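## Task

Move the blank whose end is painted red into the milling vise. It must rest on the two low parallel bars between the jaws, either face up as it lay on its plate or flipped over. Its long side must touch the fixed jaw (the end block without hoses), and its unpainted end must touch the work stop (the short rod between the jaws). Every other blank must finish fully on its own starting plate, right side up or flipped, not resting on another blank or on a plate pin. The result only counts if it stays in place without the robot holding it. Anything the robot is touching at the end must not drop by more than about a fingernail's width once released. Nothing may be pushed or knocked off the table.

## Robot and tools

ROBOT. One custom six-joint arm with a two-finger parallel gripper. Upper arm 408 mm, forearm 391 mm, with the forearm roll axis offset 150 mm from the elbow axis. Joint ranges in rad, base to hand: waist -6.283..6.283, shoulder -2.304..2.304, elbow -4.224..0.061, forearm roll -6.283..6.283, wrist pitch -2.164..2.164, wrist roll -6.283..6.283. The elbow cannot quite straighten. Load limits in N m: waist 57, shoulder 57, elbow 47.5, forearm roll 25.6, wrist pitch 18, wrist roll 18; a carried part adds to them. Hitting one triggers a torque fault: the arm backs that joint off, freezes for 10 s and drops the remainder of the call.

GRIPPER. Fingers point along the gripper's +z and close along its y. The reported position is the spot between the pads when shut, roughly 2 cm short of the tips; closing pushes the tips about 10 mm further along +z. Opening is absolute: +1 fully open (0.084 m), -1 shut. grip_measured reports the actual opening on that scale. To hold a part, keep commanding a value well under grip_measured; lower means a firmer squeeze (about 24 N per pad max for parts up to ~6 cm). Sending back exactly grip_measured still squeezes lightly. A quick close can press hard enough to spring open.

FRAMES. Scene frame: origin on the table top under the base, +z up, +y to the left when facing along +x. Positions in m, orientation as quaternion wxyz, velocities in m/s and rad/s. The base may be slightly tilted, and reported hand position gets less accurate at long reach. Motion offsets, by contrast, are expressed in the gripper's own axes.

execute_actions(actions): a list of actions run in order. Each action is a table of at most 15 rows, one row per 1/30 s control step; if shorter, its final row is repeated to fill 15 steps (0.5 s). Every row is 7 numbers in [-1, 1]: dx, dy, dz, rx, ry, rz, opening. The first six are an offset, not a pose: a target relative to the gripper's measured pose at the start of that action (for the first action in a call, the last pose reported), in gripper axes. Each row is measured from that same start, not stacked on the previous row. Scale: 1.0 = 0.6 m of travel or 180 degrees; rx, ry, rz form a single rotation vector. Each control step clips the command to within 70 mm and 16 degrees of the current pose, so large offsets need several actions; after an action the arm only carries on to the last clipped point. Position wins over orientation if both cannot be met. An empty list just returns state and images.

move(target, speed, blocking): drives the gripper in a straight line toward one target row of 7 numbers, same layout and scale as above, offset in gripper axes from the pose in the latest result showing one; opening is applied at the start. speed in m/s, 0.002 to 0.5 (default 0.25); turning capped at twice that in rad/s. Paths run 0.5 to 10 s and stop short if longer. It turns the shorter way. It does not avoid obstacles, may overshoot speed (notably near full stretch) and lags the path. Faster contact hits harder; aiming further past a contact presses harder. Result adds a move: line: done (settled near target), off_target, moving, held, fault; limits=paced means the sent pose was clipped, limits=held means a check blocked some steps (the arm may then lurch fast). Distance to target is given. blocking=false returns after 0.5 s; then only wait or stop is accepted until the move reports its end.

wait(seconds): 0 to 10; arm keeps its last command; returns early if a running move ends. stop(): brakes a running move (needs room; fingers keep moving). zoom_image(camera, region): camera is cam_head_left, cam_head_right or cam_wrist; region [x0, y0, x1, y1] in pixels, top-left origin, at most 504x504. All images are 896x504. finished_scene(scene): ends the current scene by its number, irreversibly, and returns whether it succeeded plus the next task.

RESULT LINES. Hand target = pose the controller is steering toward. pose unreachable = the clearance check (base mount counts as arm) changed or blocked the command. MOTOR HOT appears from 65 °C; at 80 °C an OVER-TEMPERATURE FAULT brakes the arm until it cools. Holding loads heats motors, even while idle.

CAUTIONS. Approach slowly near contact, avoid dropping or slamming the blank, avoid hard presses into the vise or plate, and keep other blanks on their plates. A brief external tug on the held part or a nudge to loose objects can happen. Release the blank only when it sits seated on both bars against jaw and stop, then back away so nothing rests on the gripper.

Each tool is called after ">>>" as a command line: name --argument value for each argument, lists and objects as JSON in quotes; but a table of rows of numbers goes row by row, as --pt "numbers of a row", without its own name.

## Session

>>> execute_actions --actions '[]'

Scene clock: 0.00 s.
end_effector_position=(+0.8077, -0.3423, +0.3711) grip_measured=+1.00 end_effector_quat_wxyz=(+0.160, +0.942, +0.218, -0.199) end_effector_velocity=(-0.000, -0.000, +0.000) end_effector_angular_velocity=(+0.000, +0.000, -0.001)
Joint positions: [-0.014 -0.172 -1.627 -0.928 -1.448  0.053  0.084]
Joint velocities: [-0.001  0.     0.     0.    -0.    -0.     0.   ]
Motor temperatures (°C, as the motors report them): [25 26 27 29 33 32]
Hand target: +0.808, -0.342, +0.371; +0.160, +0.942, +0.218, -0.199

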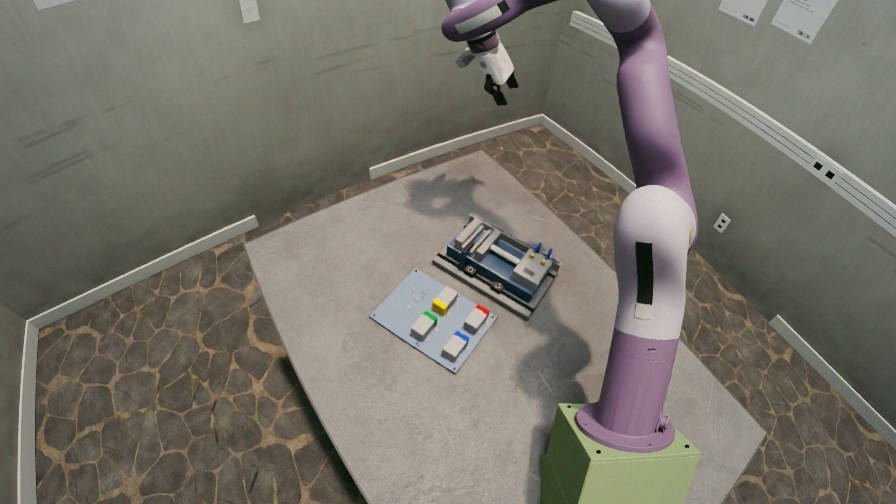

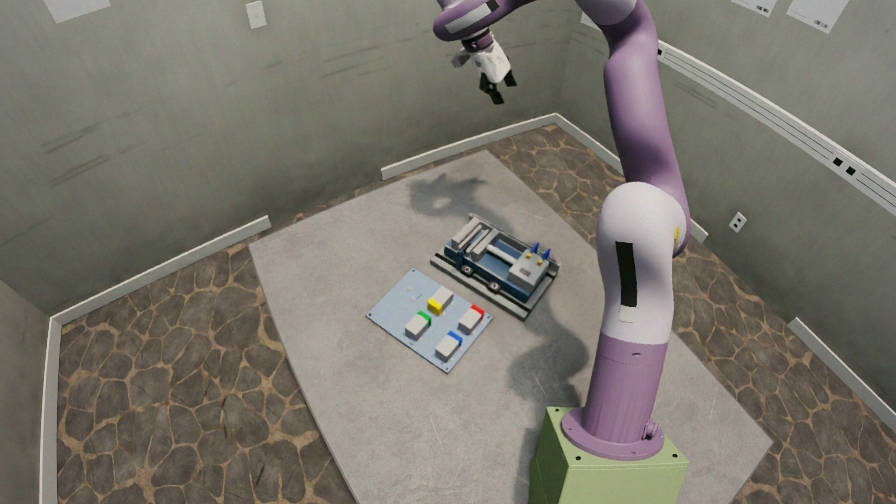

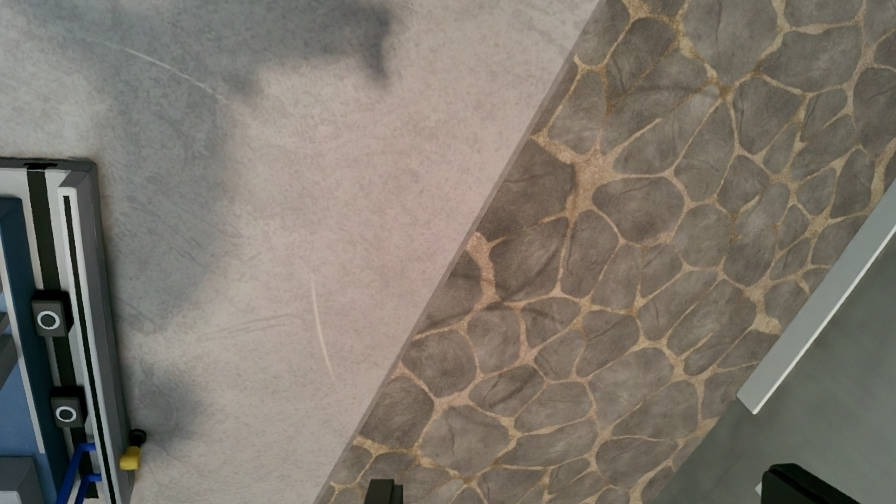

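>>> zoom_image --camera "cam_head_left" --region '[350,190,600,390]'

Region (350, 190, 600, 390) of cam_head_left's 896x504 image, scaled by 2.016, with more detail than that image has; it fills the top 403 rows of this view, and the rest is white.

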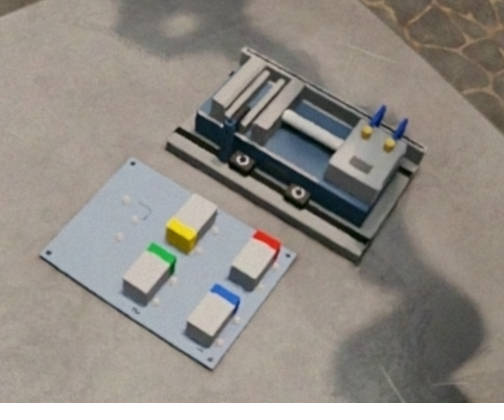

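>>> move --target '[-0.132,-0.43,0.002,0.0715,0.148,0,1]'

Scene clock: 2.80 s.
end_effector_position=(+0.6198, -0.1503, +0.3492) grip_measured=+1.00 end_effector_quat_wxyz=(+0.000, +0.974, +0.226, +0.000) end_effector_velocity=(-0.002, +0.001, -0.000) end_effector_angular_velocity=(-0.002, -0.007, -0.004)
Joint positions: [ 0.279  0.295 -0.745 -0.968 -0.906  0.58   0.084]
Joint velocities: [ 0.007  0.004  0.01  -0.012  0.     0.02   0.   ]
Motor temperatures (°C, as the motors report them): [25 26 27 29 33 32]
Hand target: +0.620, -0.150, +0.349; +0.001, +0.974, +0.226, +0.001
Off the commanded pose: 0.001 m, 0 deg.
move: done

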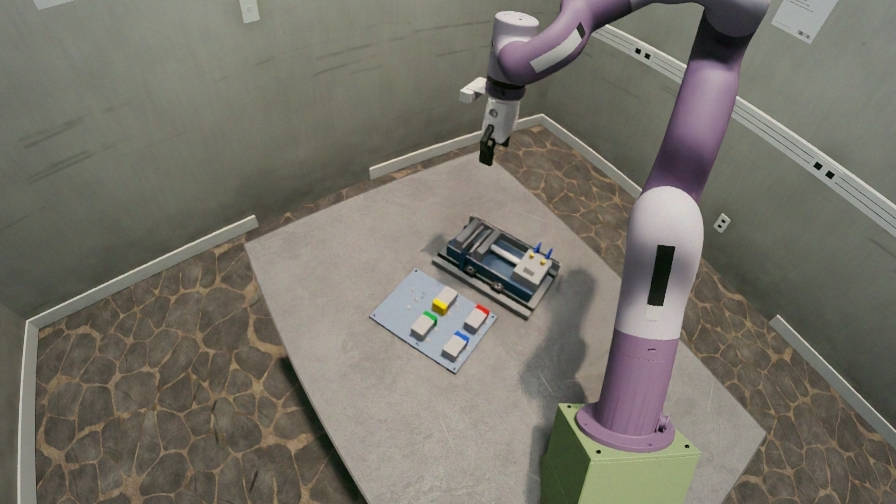

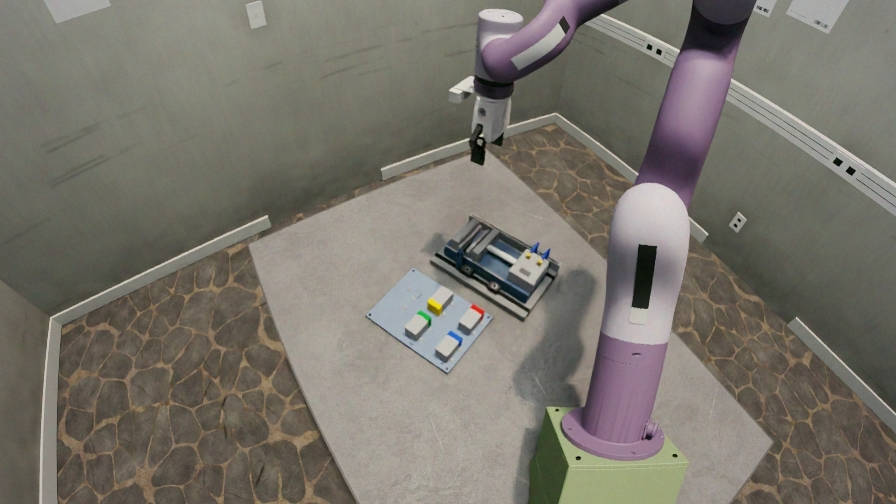

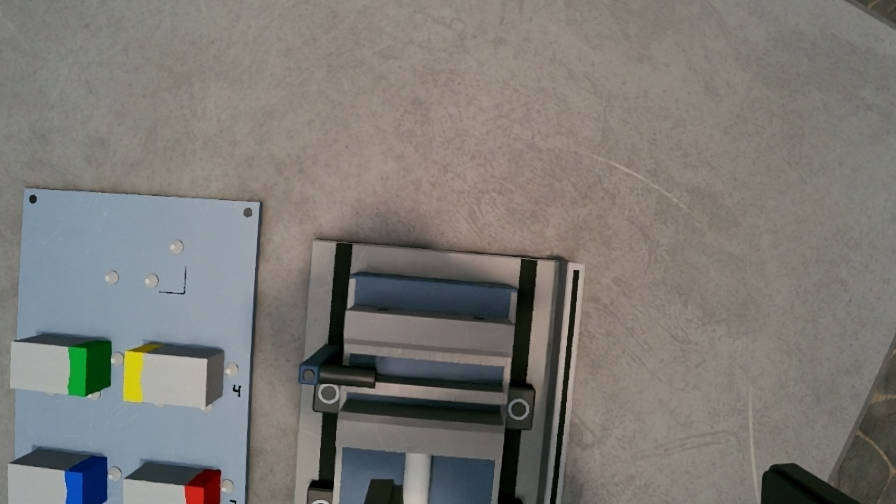

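>>> move --target '[-0.16,-0.39,0.27,0,0,0.02,1]'

Scene clock: 5.33 s.
end_effector_position=(+0.4316, +0.0176, +0.1876) grip_measured=+1.00 end_effector_quat_wxyz=(-0.000, +0.981, +0.196, +0.001) end_effector_velocity=(-0.001, +0.002, -0.002) end_effector_angular_velocity=(-0.002, -0.016, -0.001)
Joint positions: [ 0.489 -0.224 -0.351 -1.679 -0.778  1.903  0.084]
Joint velocities: [ 0.007 -0.013  0.005 -0.027 -0.015  0.038  0.   ]
Motor temperatures (°C, as the motors report them): [25 26 27 29 33 32]
Hand target: +0.432, +0.018, +0.187; +0.000, +0.981, +0.196, +0.001
Off the commanded pose: 0.001 m, 0 deg.
move: done

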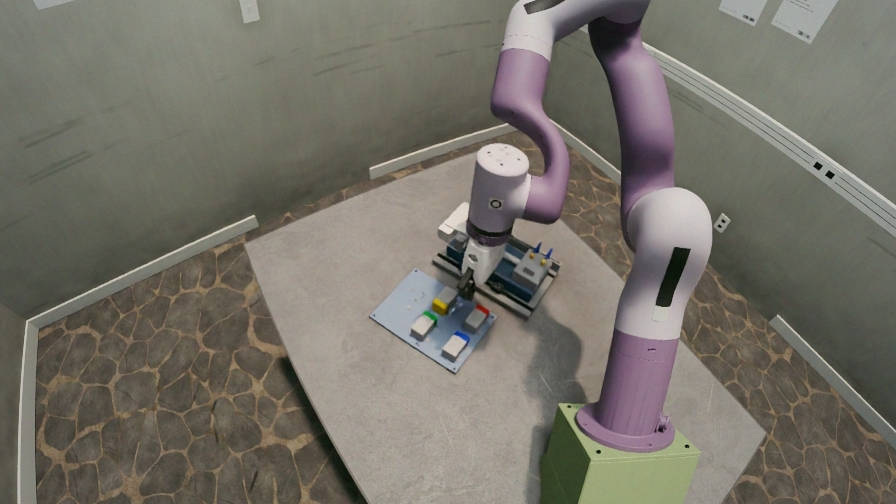

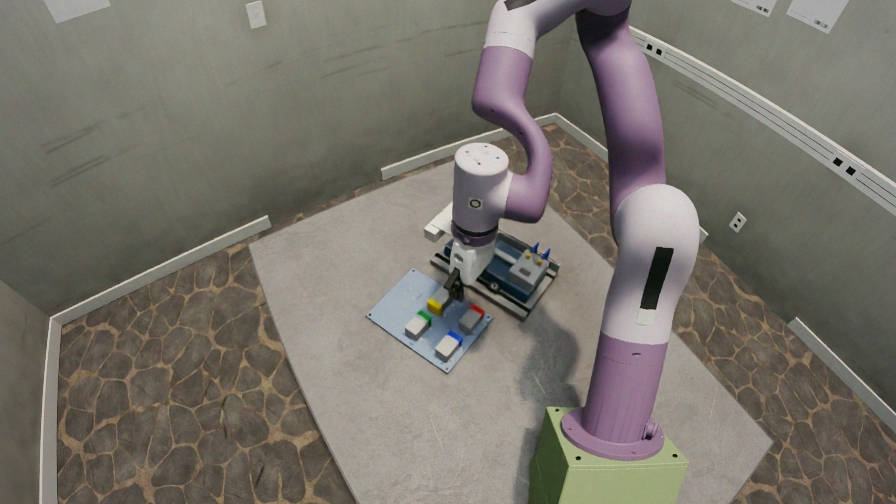

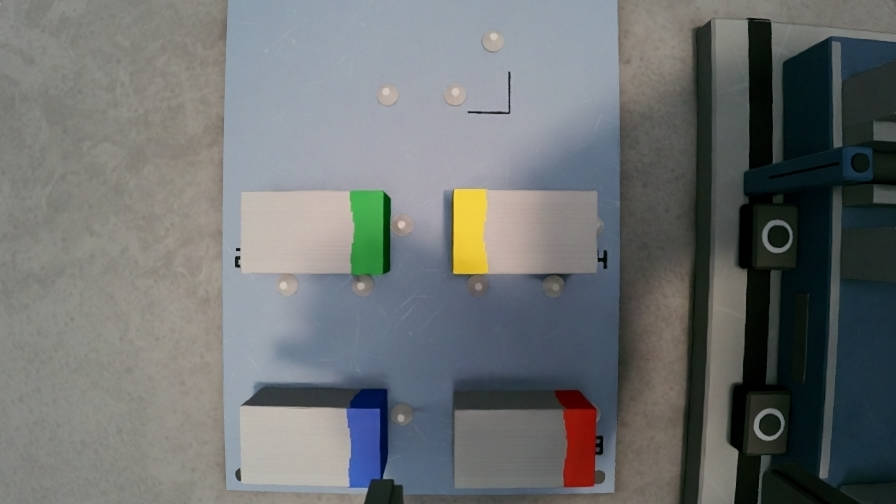

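>>> move --target '[-0.036,0.004,0.195,0,0,0,1]'

>>> zoom_image --camera "cam_head_left" --region '[410,250,550,370]'

Scene clock: 7.27 s.
end_effector_position=(+0.4127, +0.0076, +0.0711) grip_measured=+1.00 end_effector_quat_wxyz=(-0.000, +0.981, +0.196, +0.001) end_effector_velocity=(+0.001, +0.000, -0.002) end_effector_angular_velocity=(+0.002, -0.005, +0.001)
Joint positions: [ 0.218 -0.537 -0.387 -2.19  -0.879  2.251  0.084]
Joint velocities: [-0.005 -0.007 -0.001 -0.014 -0.008  0.008 -0.   ]
Motor temperatures (°C, as the motors report them): [25 26 27 29 33 32]
Hand target: +0.413, +0.008, +0.071; -0.000, +0.981, +0.196, +0.001
Off the commanded pose: 0.001 m, 0 deg.
move: done

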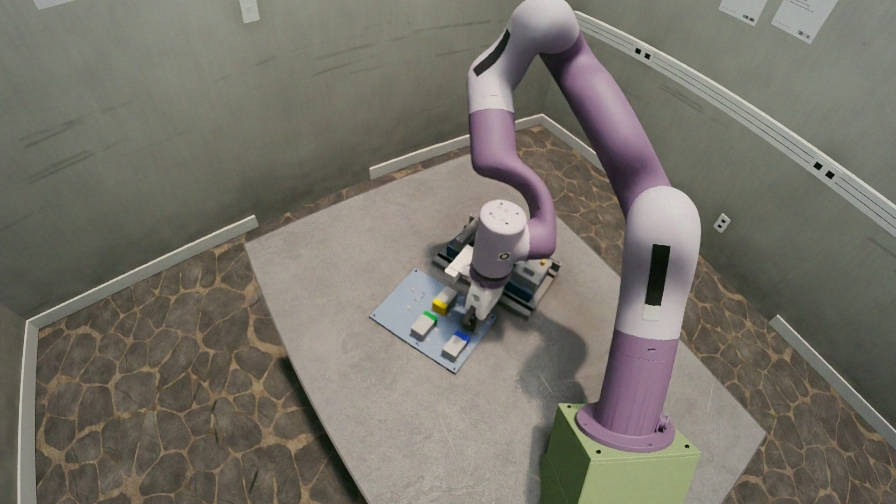

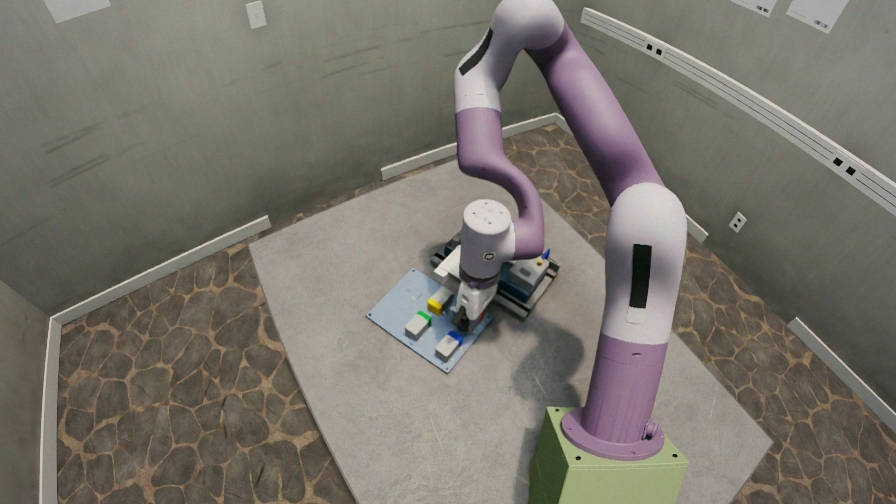

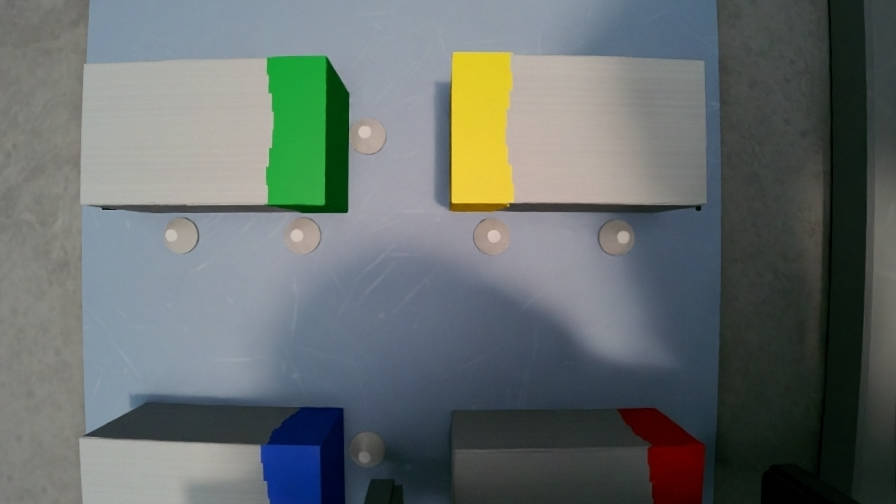

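Region (410, 250, 550, 370) of cam_head_left's 896x504 image, scaled by 3.600, with more detail than that image has; it fills the top 432 rows of this view, and the rest is white.

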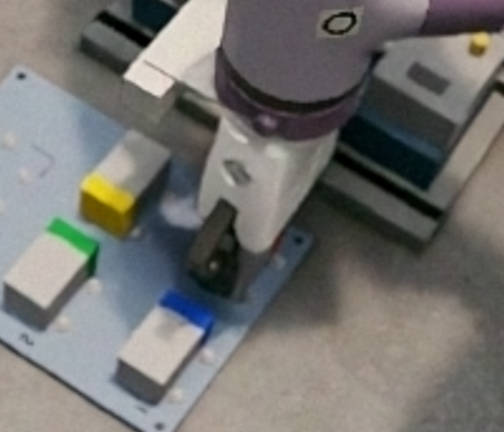

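>>> move --target '[-0.005,0,0.052,0,0,0,0.85]' --speed 0.08

>>> execute_actions --actions '[[[0,0,0,0,0,0,0.7],[0,0,0,0,0,0,0.65],[0,0,0,0,0,0,0.6],[0,0,0,0,0,0,0.55],[0,0,0,0,0,0,0.5],[0,0,0,0,0,0,0.45],[0,0,0,0,0,0,0.4],[0,0,0,0,0,0,0.3]],[[0,0,0,0,0,0,-0.5]]]'

>>> move --target '[0,0,-0.24,0,0,0,-0.5]' --speed 0.2

>>> move --target '[0.1,0.33,0,0,0,0,-0.5]'

Scene clock: 8.93 s.
end_effector_position=(+0.4100, +0.0065, +0.0403) grip_measured=+0.85 end_effector_quat_wxyz=(-0.000, +0.981, +0.195, +0.001) end_effector_velocity=(-0.000, +0.000, -0.002) end_effector_angular_velocity=(+0.001, -0.001, +0.001)
Joint positions: [ 0.154 -0.621 -0.422 -2.278 -0.917  2.291  0.078]
Joint velocities: [-0.004 -0.007 -0.003 -0.008 -0.004  0.004 -0.   ]
Motor temperatures (°C, as the motors report them): [25 26 27 29 33 32]
Hand target: +0.410, +0.007, +0.040; -0.000, +0.981, +0.196, +0.001
Off the commanded pose: 0.000 m, 0 deg.
move: done

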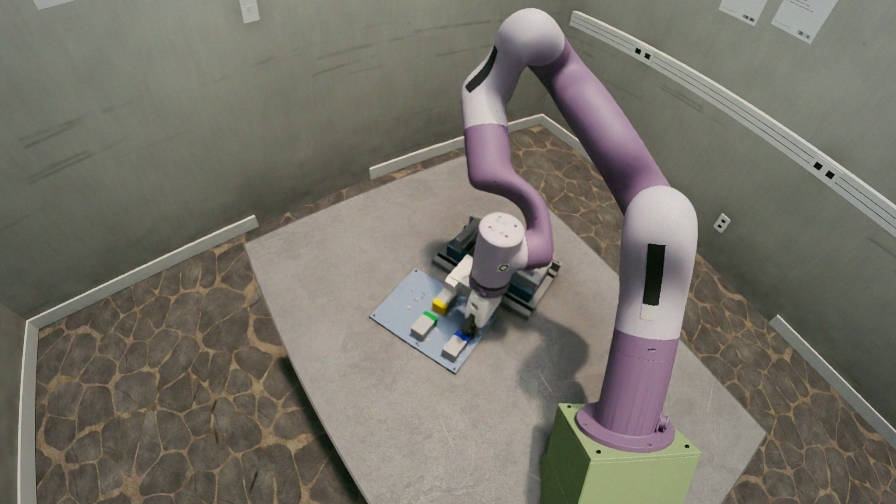

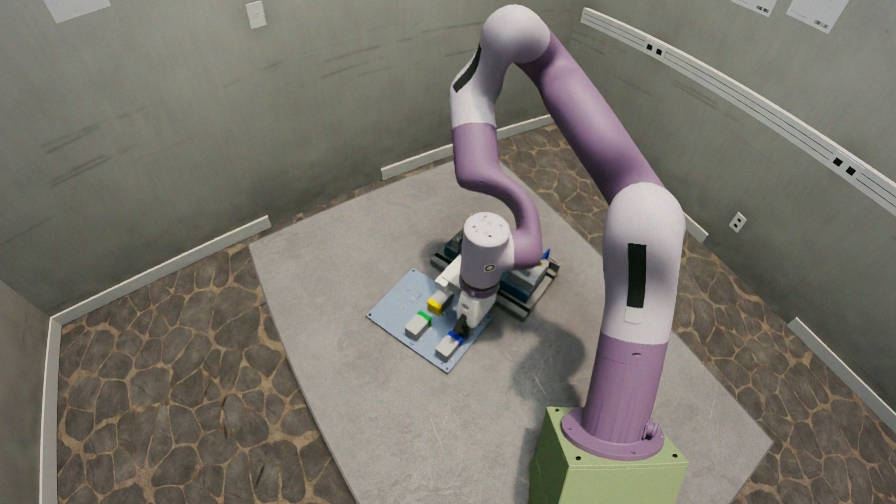

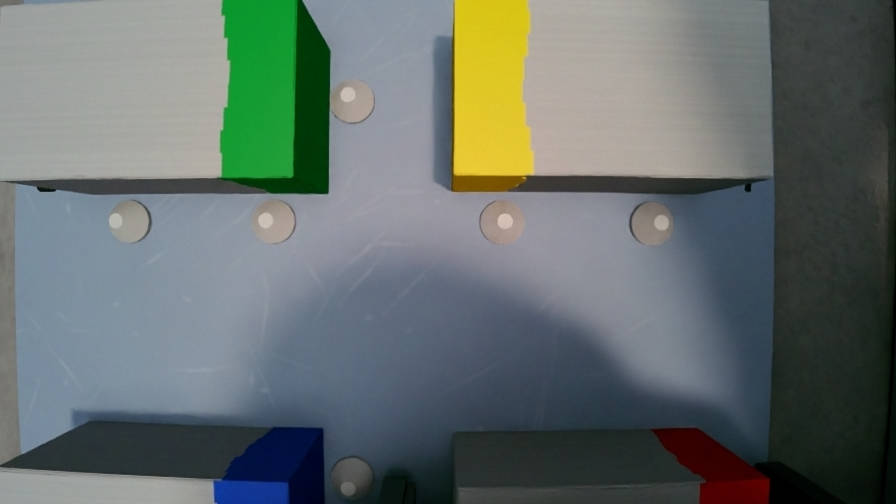

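Scene clock: 9.93 s.
end_effector_position=(+0.4121, +0.0046, +0.0404) grip_measured=+0.55 end_effector_quat_wxyz=(+0.004, +0.981, +0.194, +0.004) end_effector_velocity=(-0.000, -0.000, -0.000) end_effector_angular_velocity=(-0.000, +0.001, +0.002)
Joint positions: [ 0.153 -0.62  -0.422 -2.275 -0.929  2.291  0.067]
Joint velocities: [-0.001  0.    -0.     0.     0.001 -0.003  0.   ]
Motor temperatures (°C, as the motors report them): [25 26 27 29 33 32]
Hand target: +0.411, +0.005, +0.040; +0.003, +0.981, +0.195, +0.003
Off the commanded pose: 0.001 m, 0 deg.

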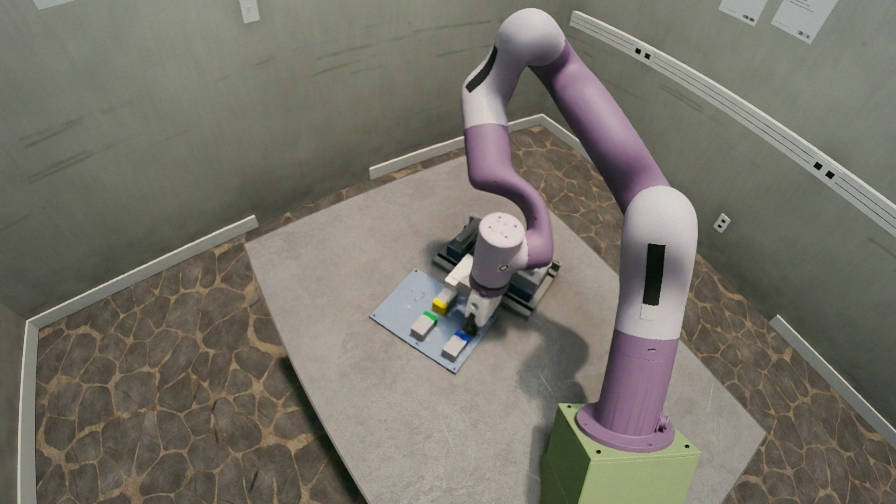

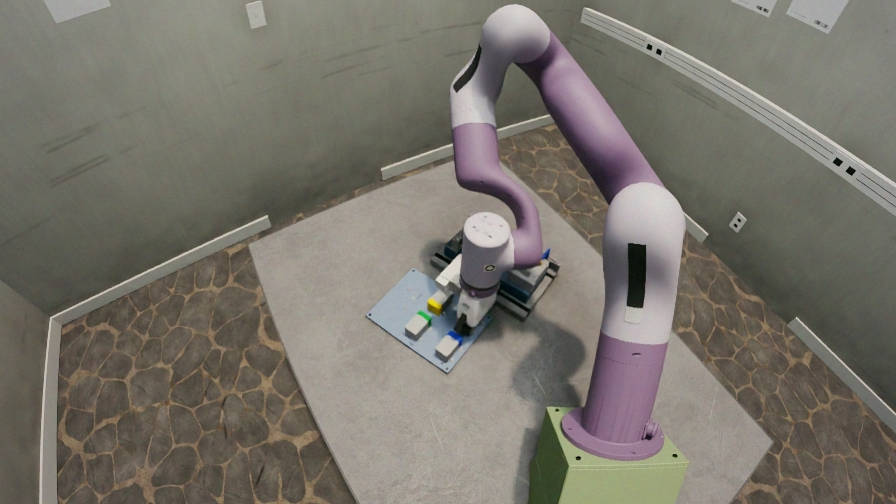

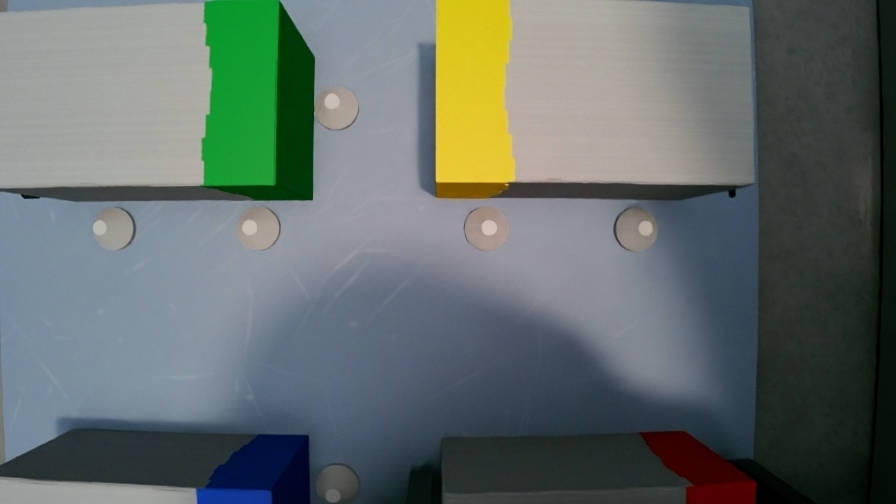

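Scene clock: 11.37 s.
end_effector_position=(+0.4107, +0.0051, +0.1839) grip_measured=+0.40 end_effector_quat_wxyz=(+0.004, +0.981, +0.194, +0.004) end_effector_velocity=(+0.000, -0.001, +0.002) end_effector_angular_velocity=(-0.005, +0.003, -0.001)
Joint positions: [ 0.489 -0.221 -0.289 -1.74  -0.797  1.99   0.061]
Joint velocities: [ 0.004  0.004 -0.003  0.019 -0.    -0.015 -0.   ]
Motor temperatures (°C, as the motors report them): [25 26 27 29 33 32]
Hand target: +0.411, +0.005, +0.184; +0.004, +0.981, +0.194, +0.004
Off the commanded pose: 0.001 m, 0 deg.
move: done

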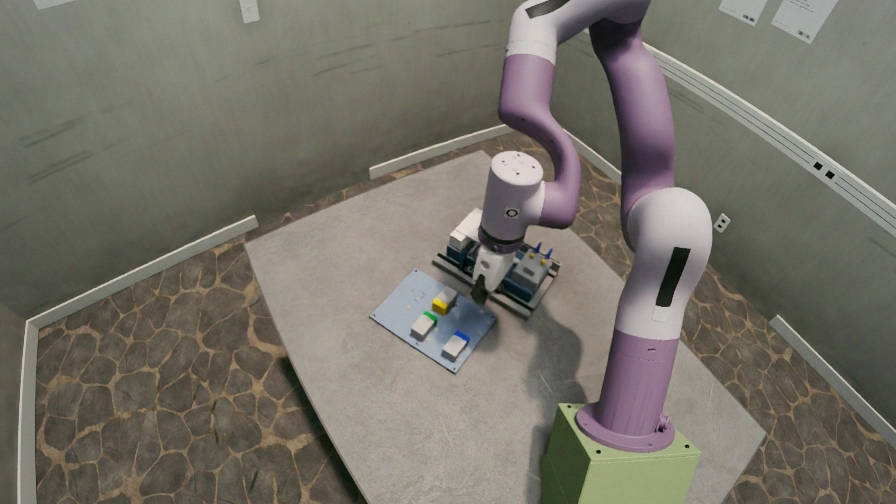

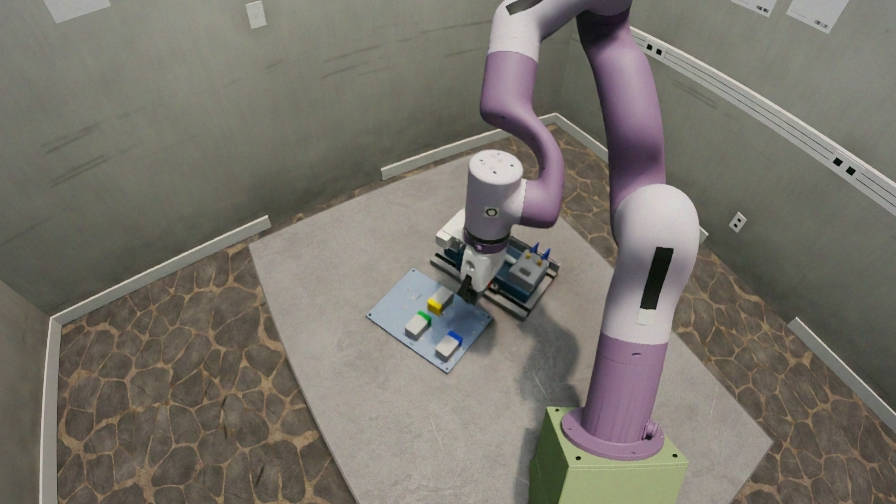

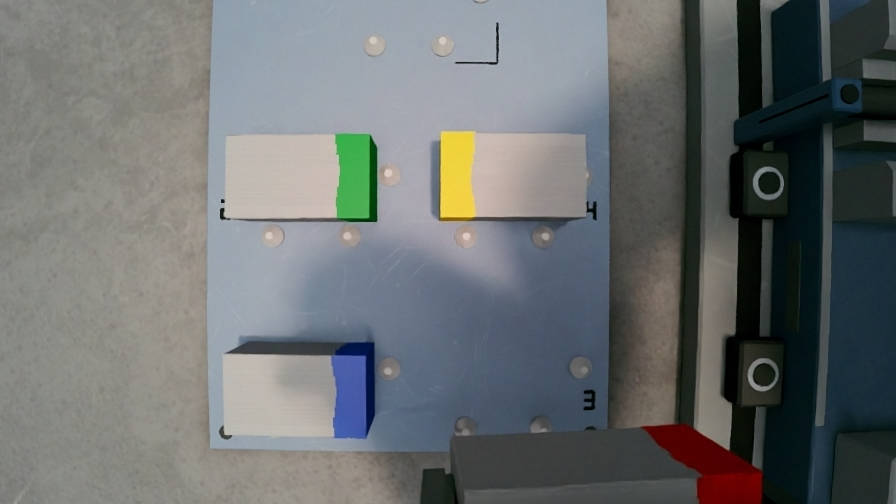

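Scene clock: 12.83 s.
end_effector_position=(+0.5407, -0.1547, +0.1859) grip_measured=+0.40 end_effector_quat_wxyz=(+0.004, +0.981, +0.194, +0.004) end_effector_velocity=(+0.002, -0.001, -0.000) end_effector_angular_velocity=(+0.003, +0.016, +0.003)
Joint positions: [-0.031  0.122 -0.468 -1.625 -0.559  1.209  0.061]
Joint velocities: [-0.006 -0.004 -0.014  0.042  0.007 -0.048  0.   ]
Motor temperatures (°C, as the motors report them): [25 26 27 29 33 32]
Hand target: +0.541, -0.155, +0.186; +0.004, +0.981, +0.194, +0.004
Off the commanded pose: 0.001 m, 0 deg.
move: done

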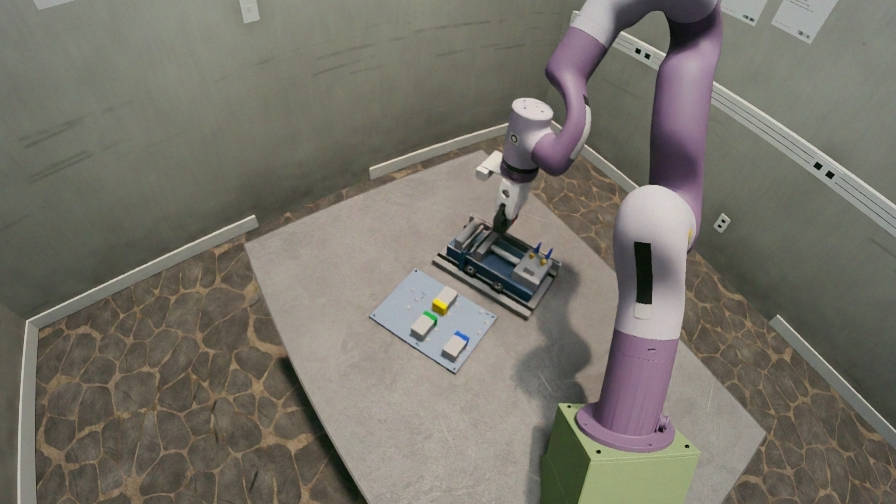

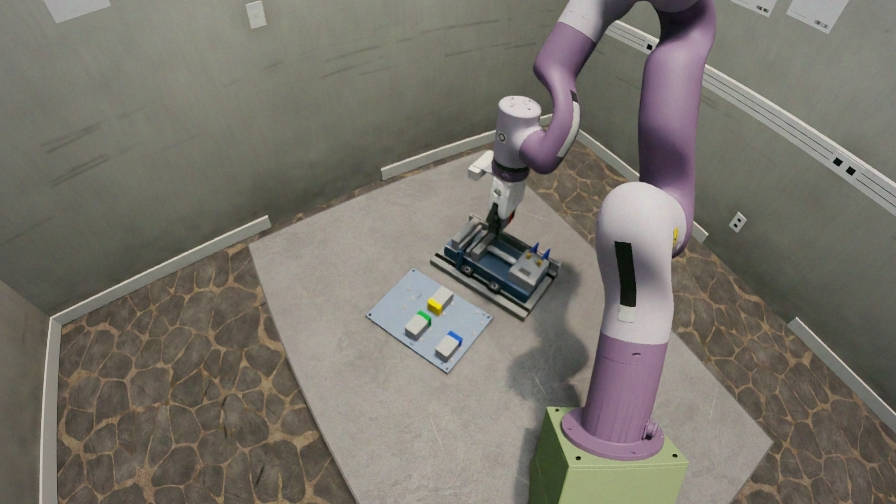

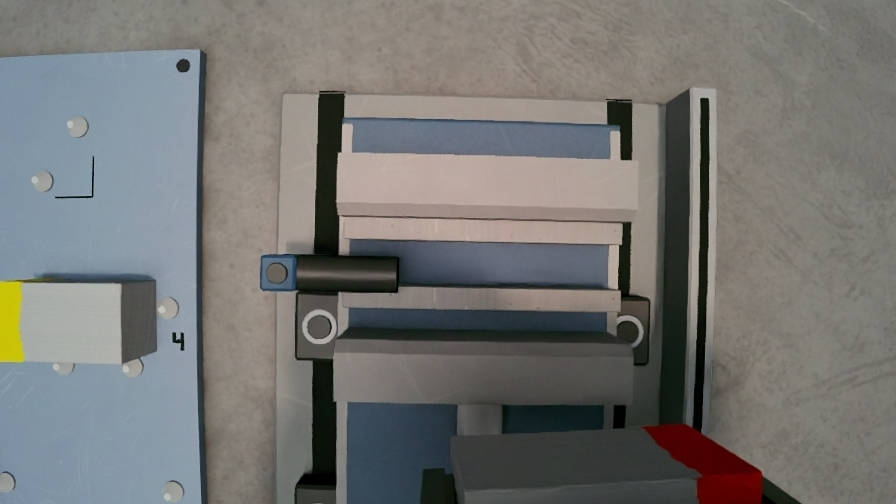

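>>> move --target '[0.085,0.004,0.065,0.003,-0.002,0.008,-0.5]' --speed 0.15

Scene clock: 14.47 s.
end_effector_position=(+0.5891, -0.1378, +0.1475) grip_measured=+0.40 end_effector_quat_wxyz=(+0.000, +0.983, +0.182, +0.000) end_effector_velocity=(+0.002, -0.001, -0.002) end_effector_angular_velocity=(-0.001, +0.001, -0.002)
Joint positions: [-0.047 -0.051 -0.619 -1.659 -0.544  1.264  0.061]
Joint velocities: [-0.003 -0.006 -0.006 -0.002  0.001  0.002  0.   ]
Motor temperatures (°C, as the motors report them): [25 26 27 29 33 32]
Hand target: +0.589, -0.138, +0.147; +0.000, +0.983, +0.182, +0.000
Off the commanded pose: 0.000 m, 0 deg.
move: done

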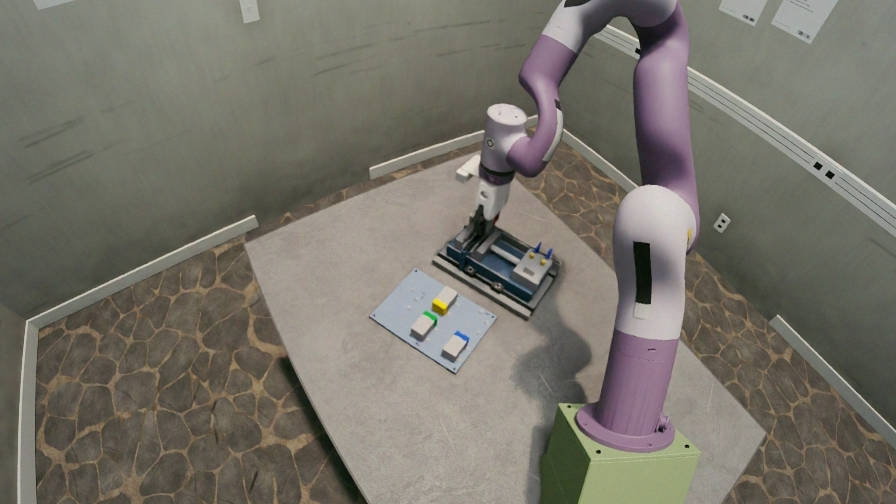

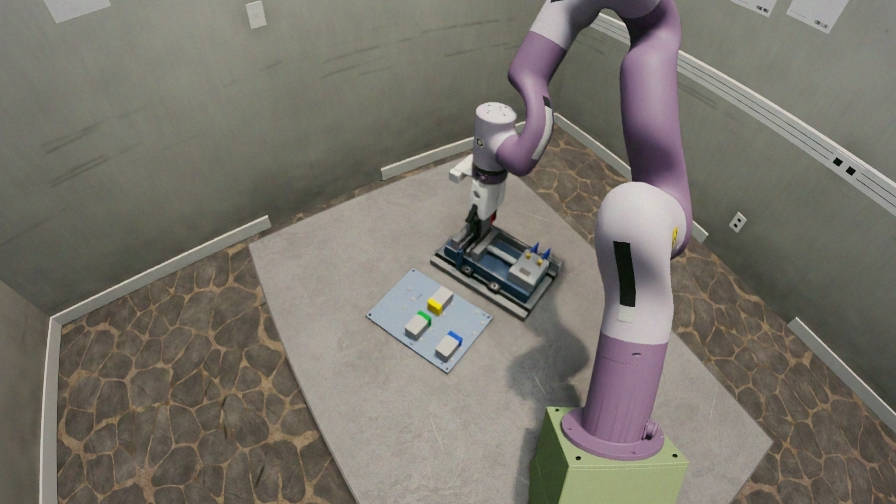

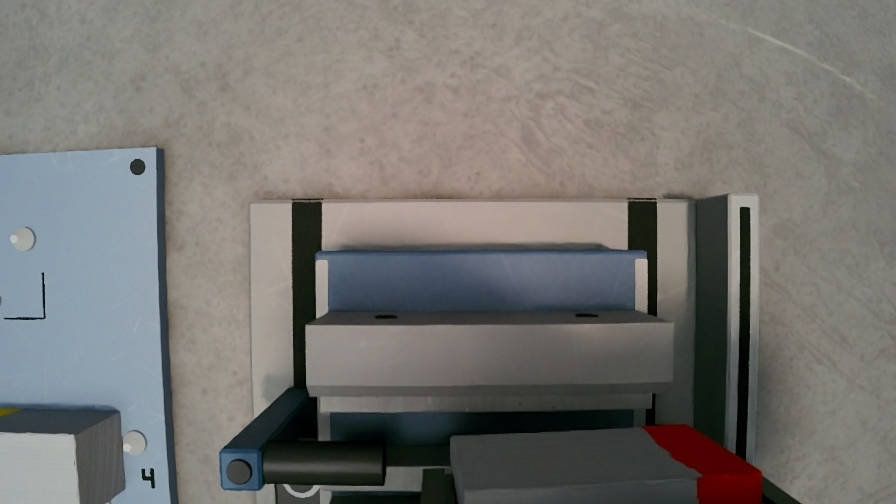

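>>> move --target '[0,0,0.054,0,0,0,-0.5]' --speed 0.04

>>> move --target '[0,0,0.008,0,0,0,-0.5]' --speed 0.01

Scene clock: 16.13 s.
end_effector_position=(+0.5892, -0.1376, +0.1154) grip_measured=+0.38 end_effector_quat_wxyz=(+0.000, +0.983, +0.182, +0.001) end_effector_velocity=(+0.000, -0.001, -0.002) end_effector_angular_velocity=(-0.003, -0.001, -0.001)
Joint positions: [-0.091 -0.13  -0.638 -1.802 -0.531  1.385  0.06 ]
Joint velocities: [-0.002 -0.004 -0.001 -0.007 -0.002  0.007 -0.001]
Motor temperatures (°C, as the motors report them): [25 26 27 29 33 32]
Hand target: +0.589, -0.138, +0.115; +0.000, +0.983, +0.182, +0.001
Off the commanded pose: 0.000 m, 0 deg.
move: done

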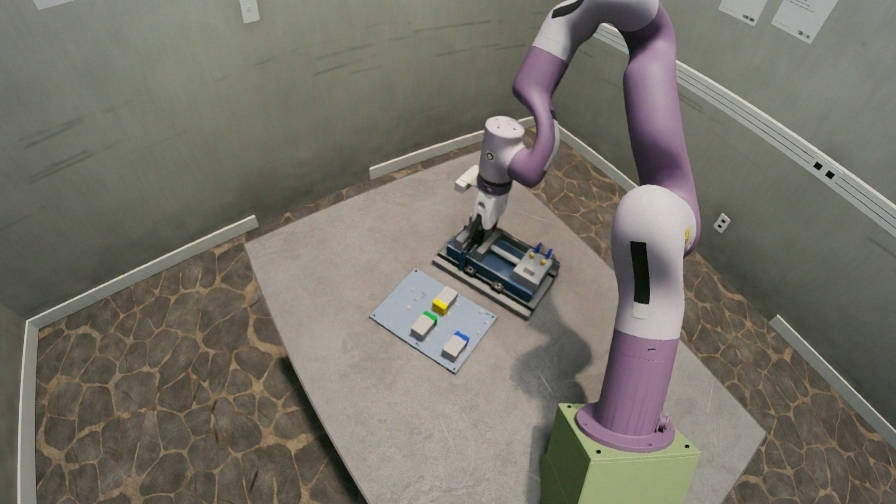

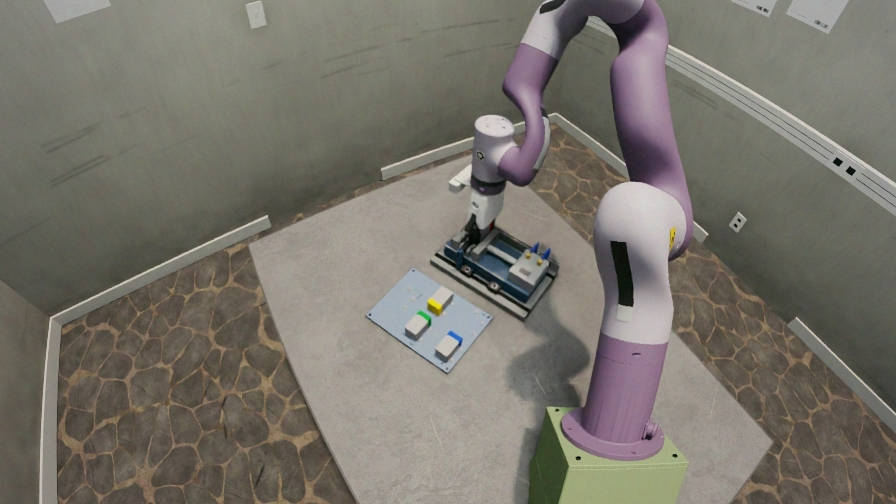

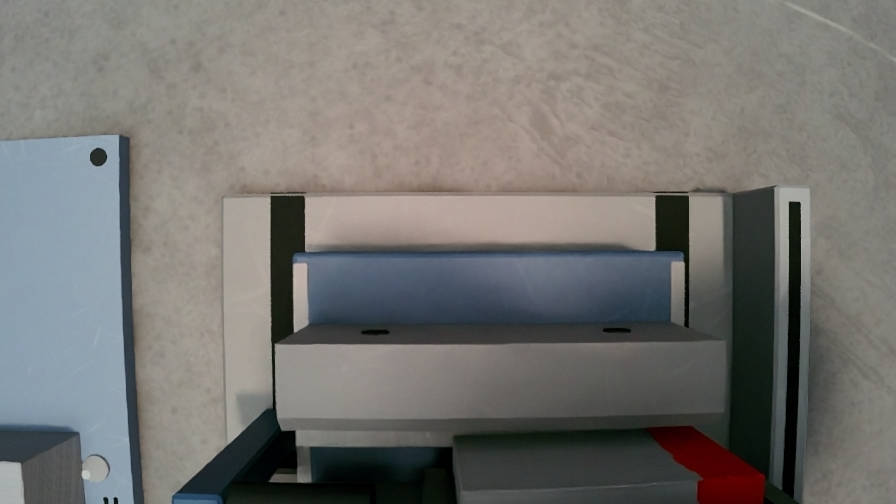

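Scene clock: 16.83 s.
end_effector_position=(+0.5894, -0.1375, +0.1109) grip_measured=+0.37 end_effector_quat_wxyz=(-0.000, +0.983, +0.182, +0.001) end_effector_velocity=(-0.001, +0.000, -0.003) end_effector_angular_velocity=(+0.000, +0.001, +0.002)
Joint positions: [-0.097 -0.141 -0.641 -1.821 -0.53   1.402  0.06 ]
Joint velocities: [-0.003 -0.007 -0.001 -0.012  0.     0.01   0.   ]
Motor temperatures (°C, as the motors report them): [25 26 27 29 33 32]
Hand target: +0.589, -0.138, +0.111; +0.000, +0.983, +0.182, +0.001
Off the commanded pose: 0.000 m, 0 deg.
move: done

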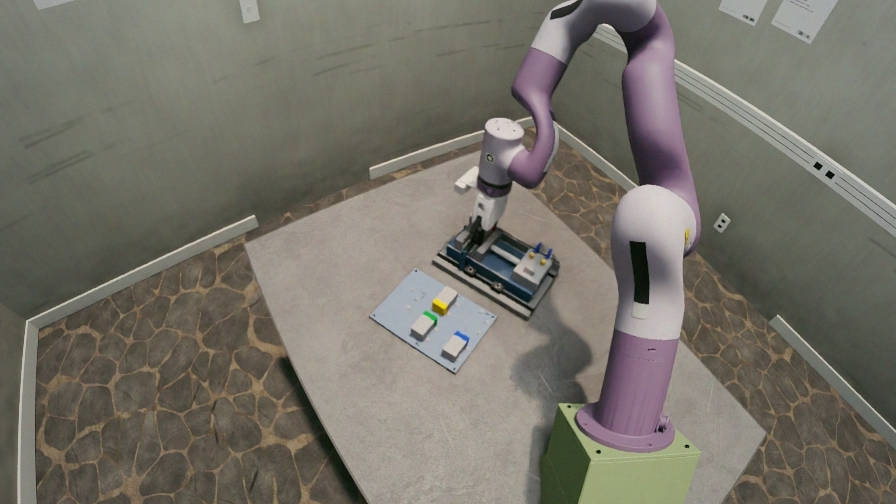

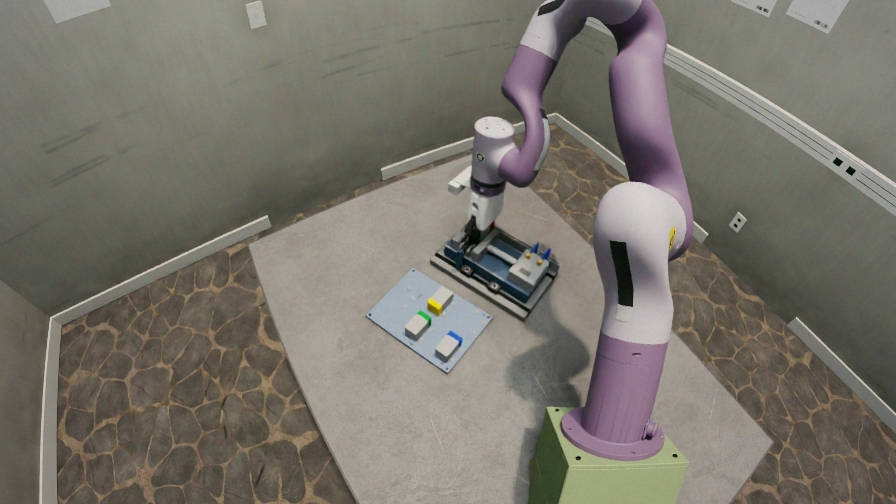

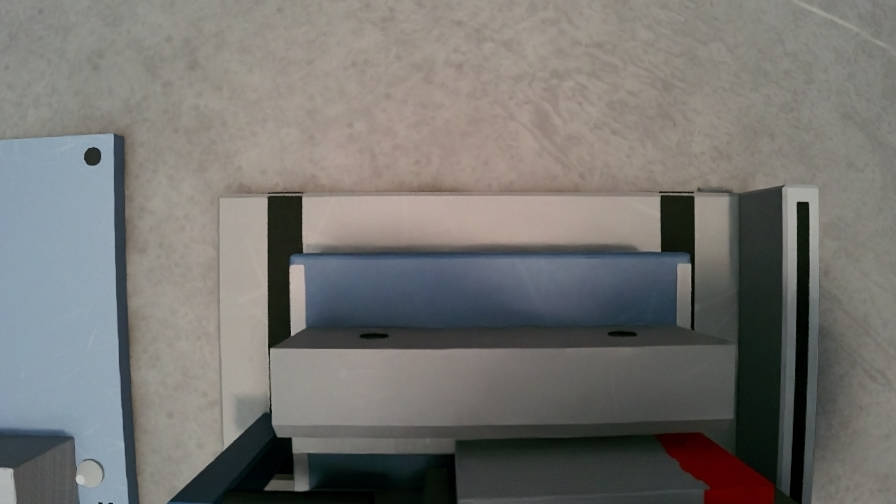

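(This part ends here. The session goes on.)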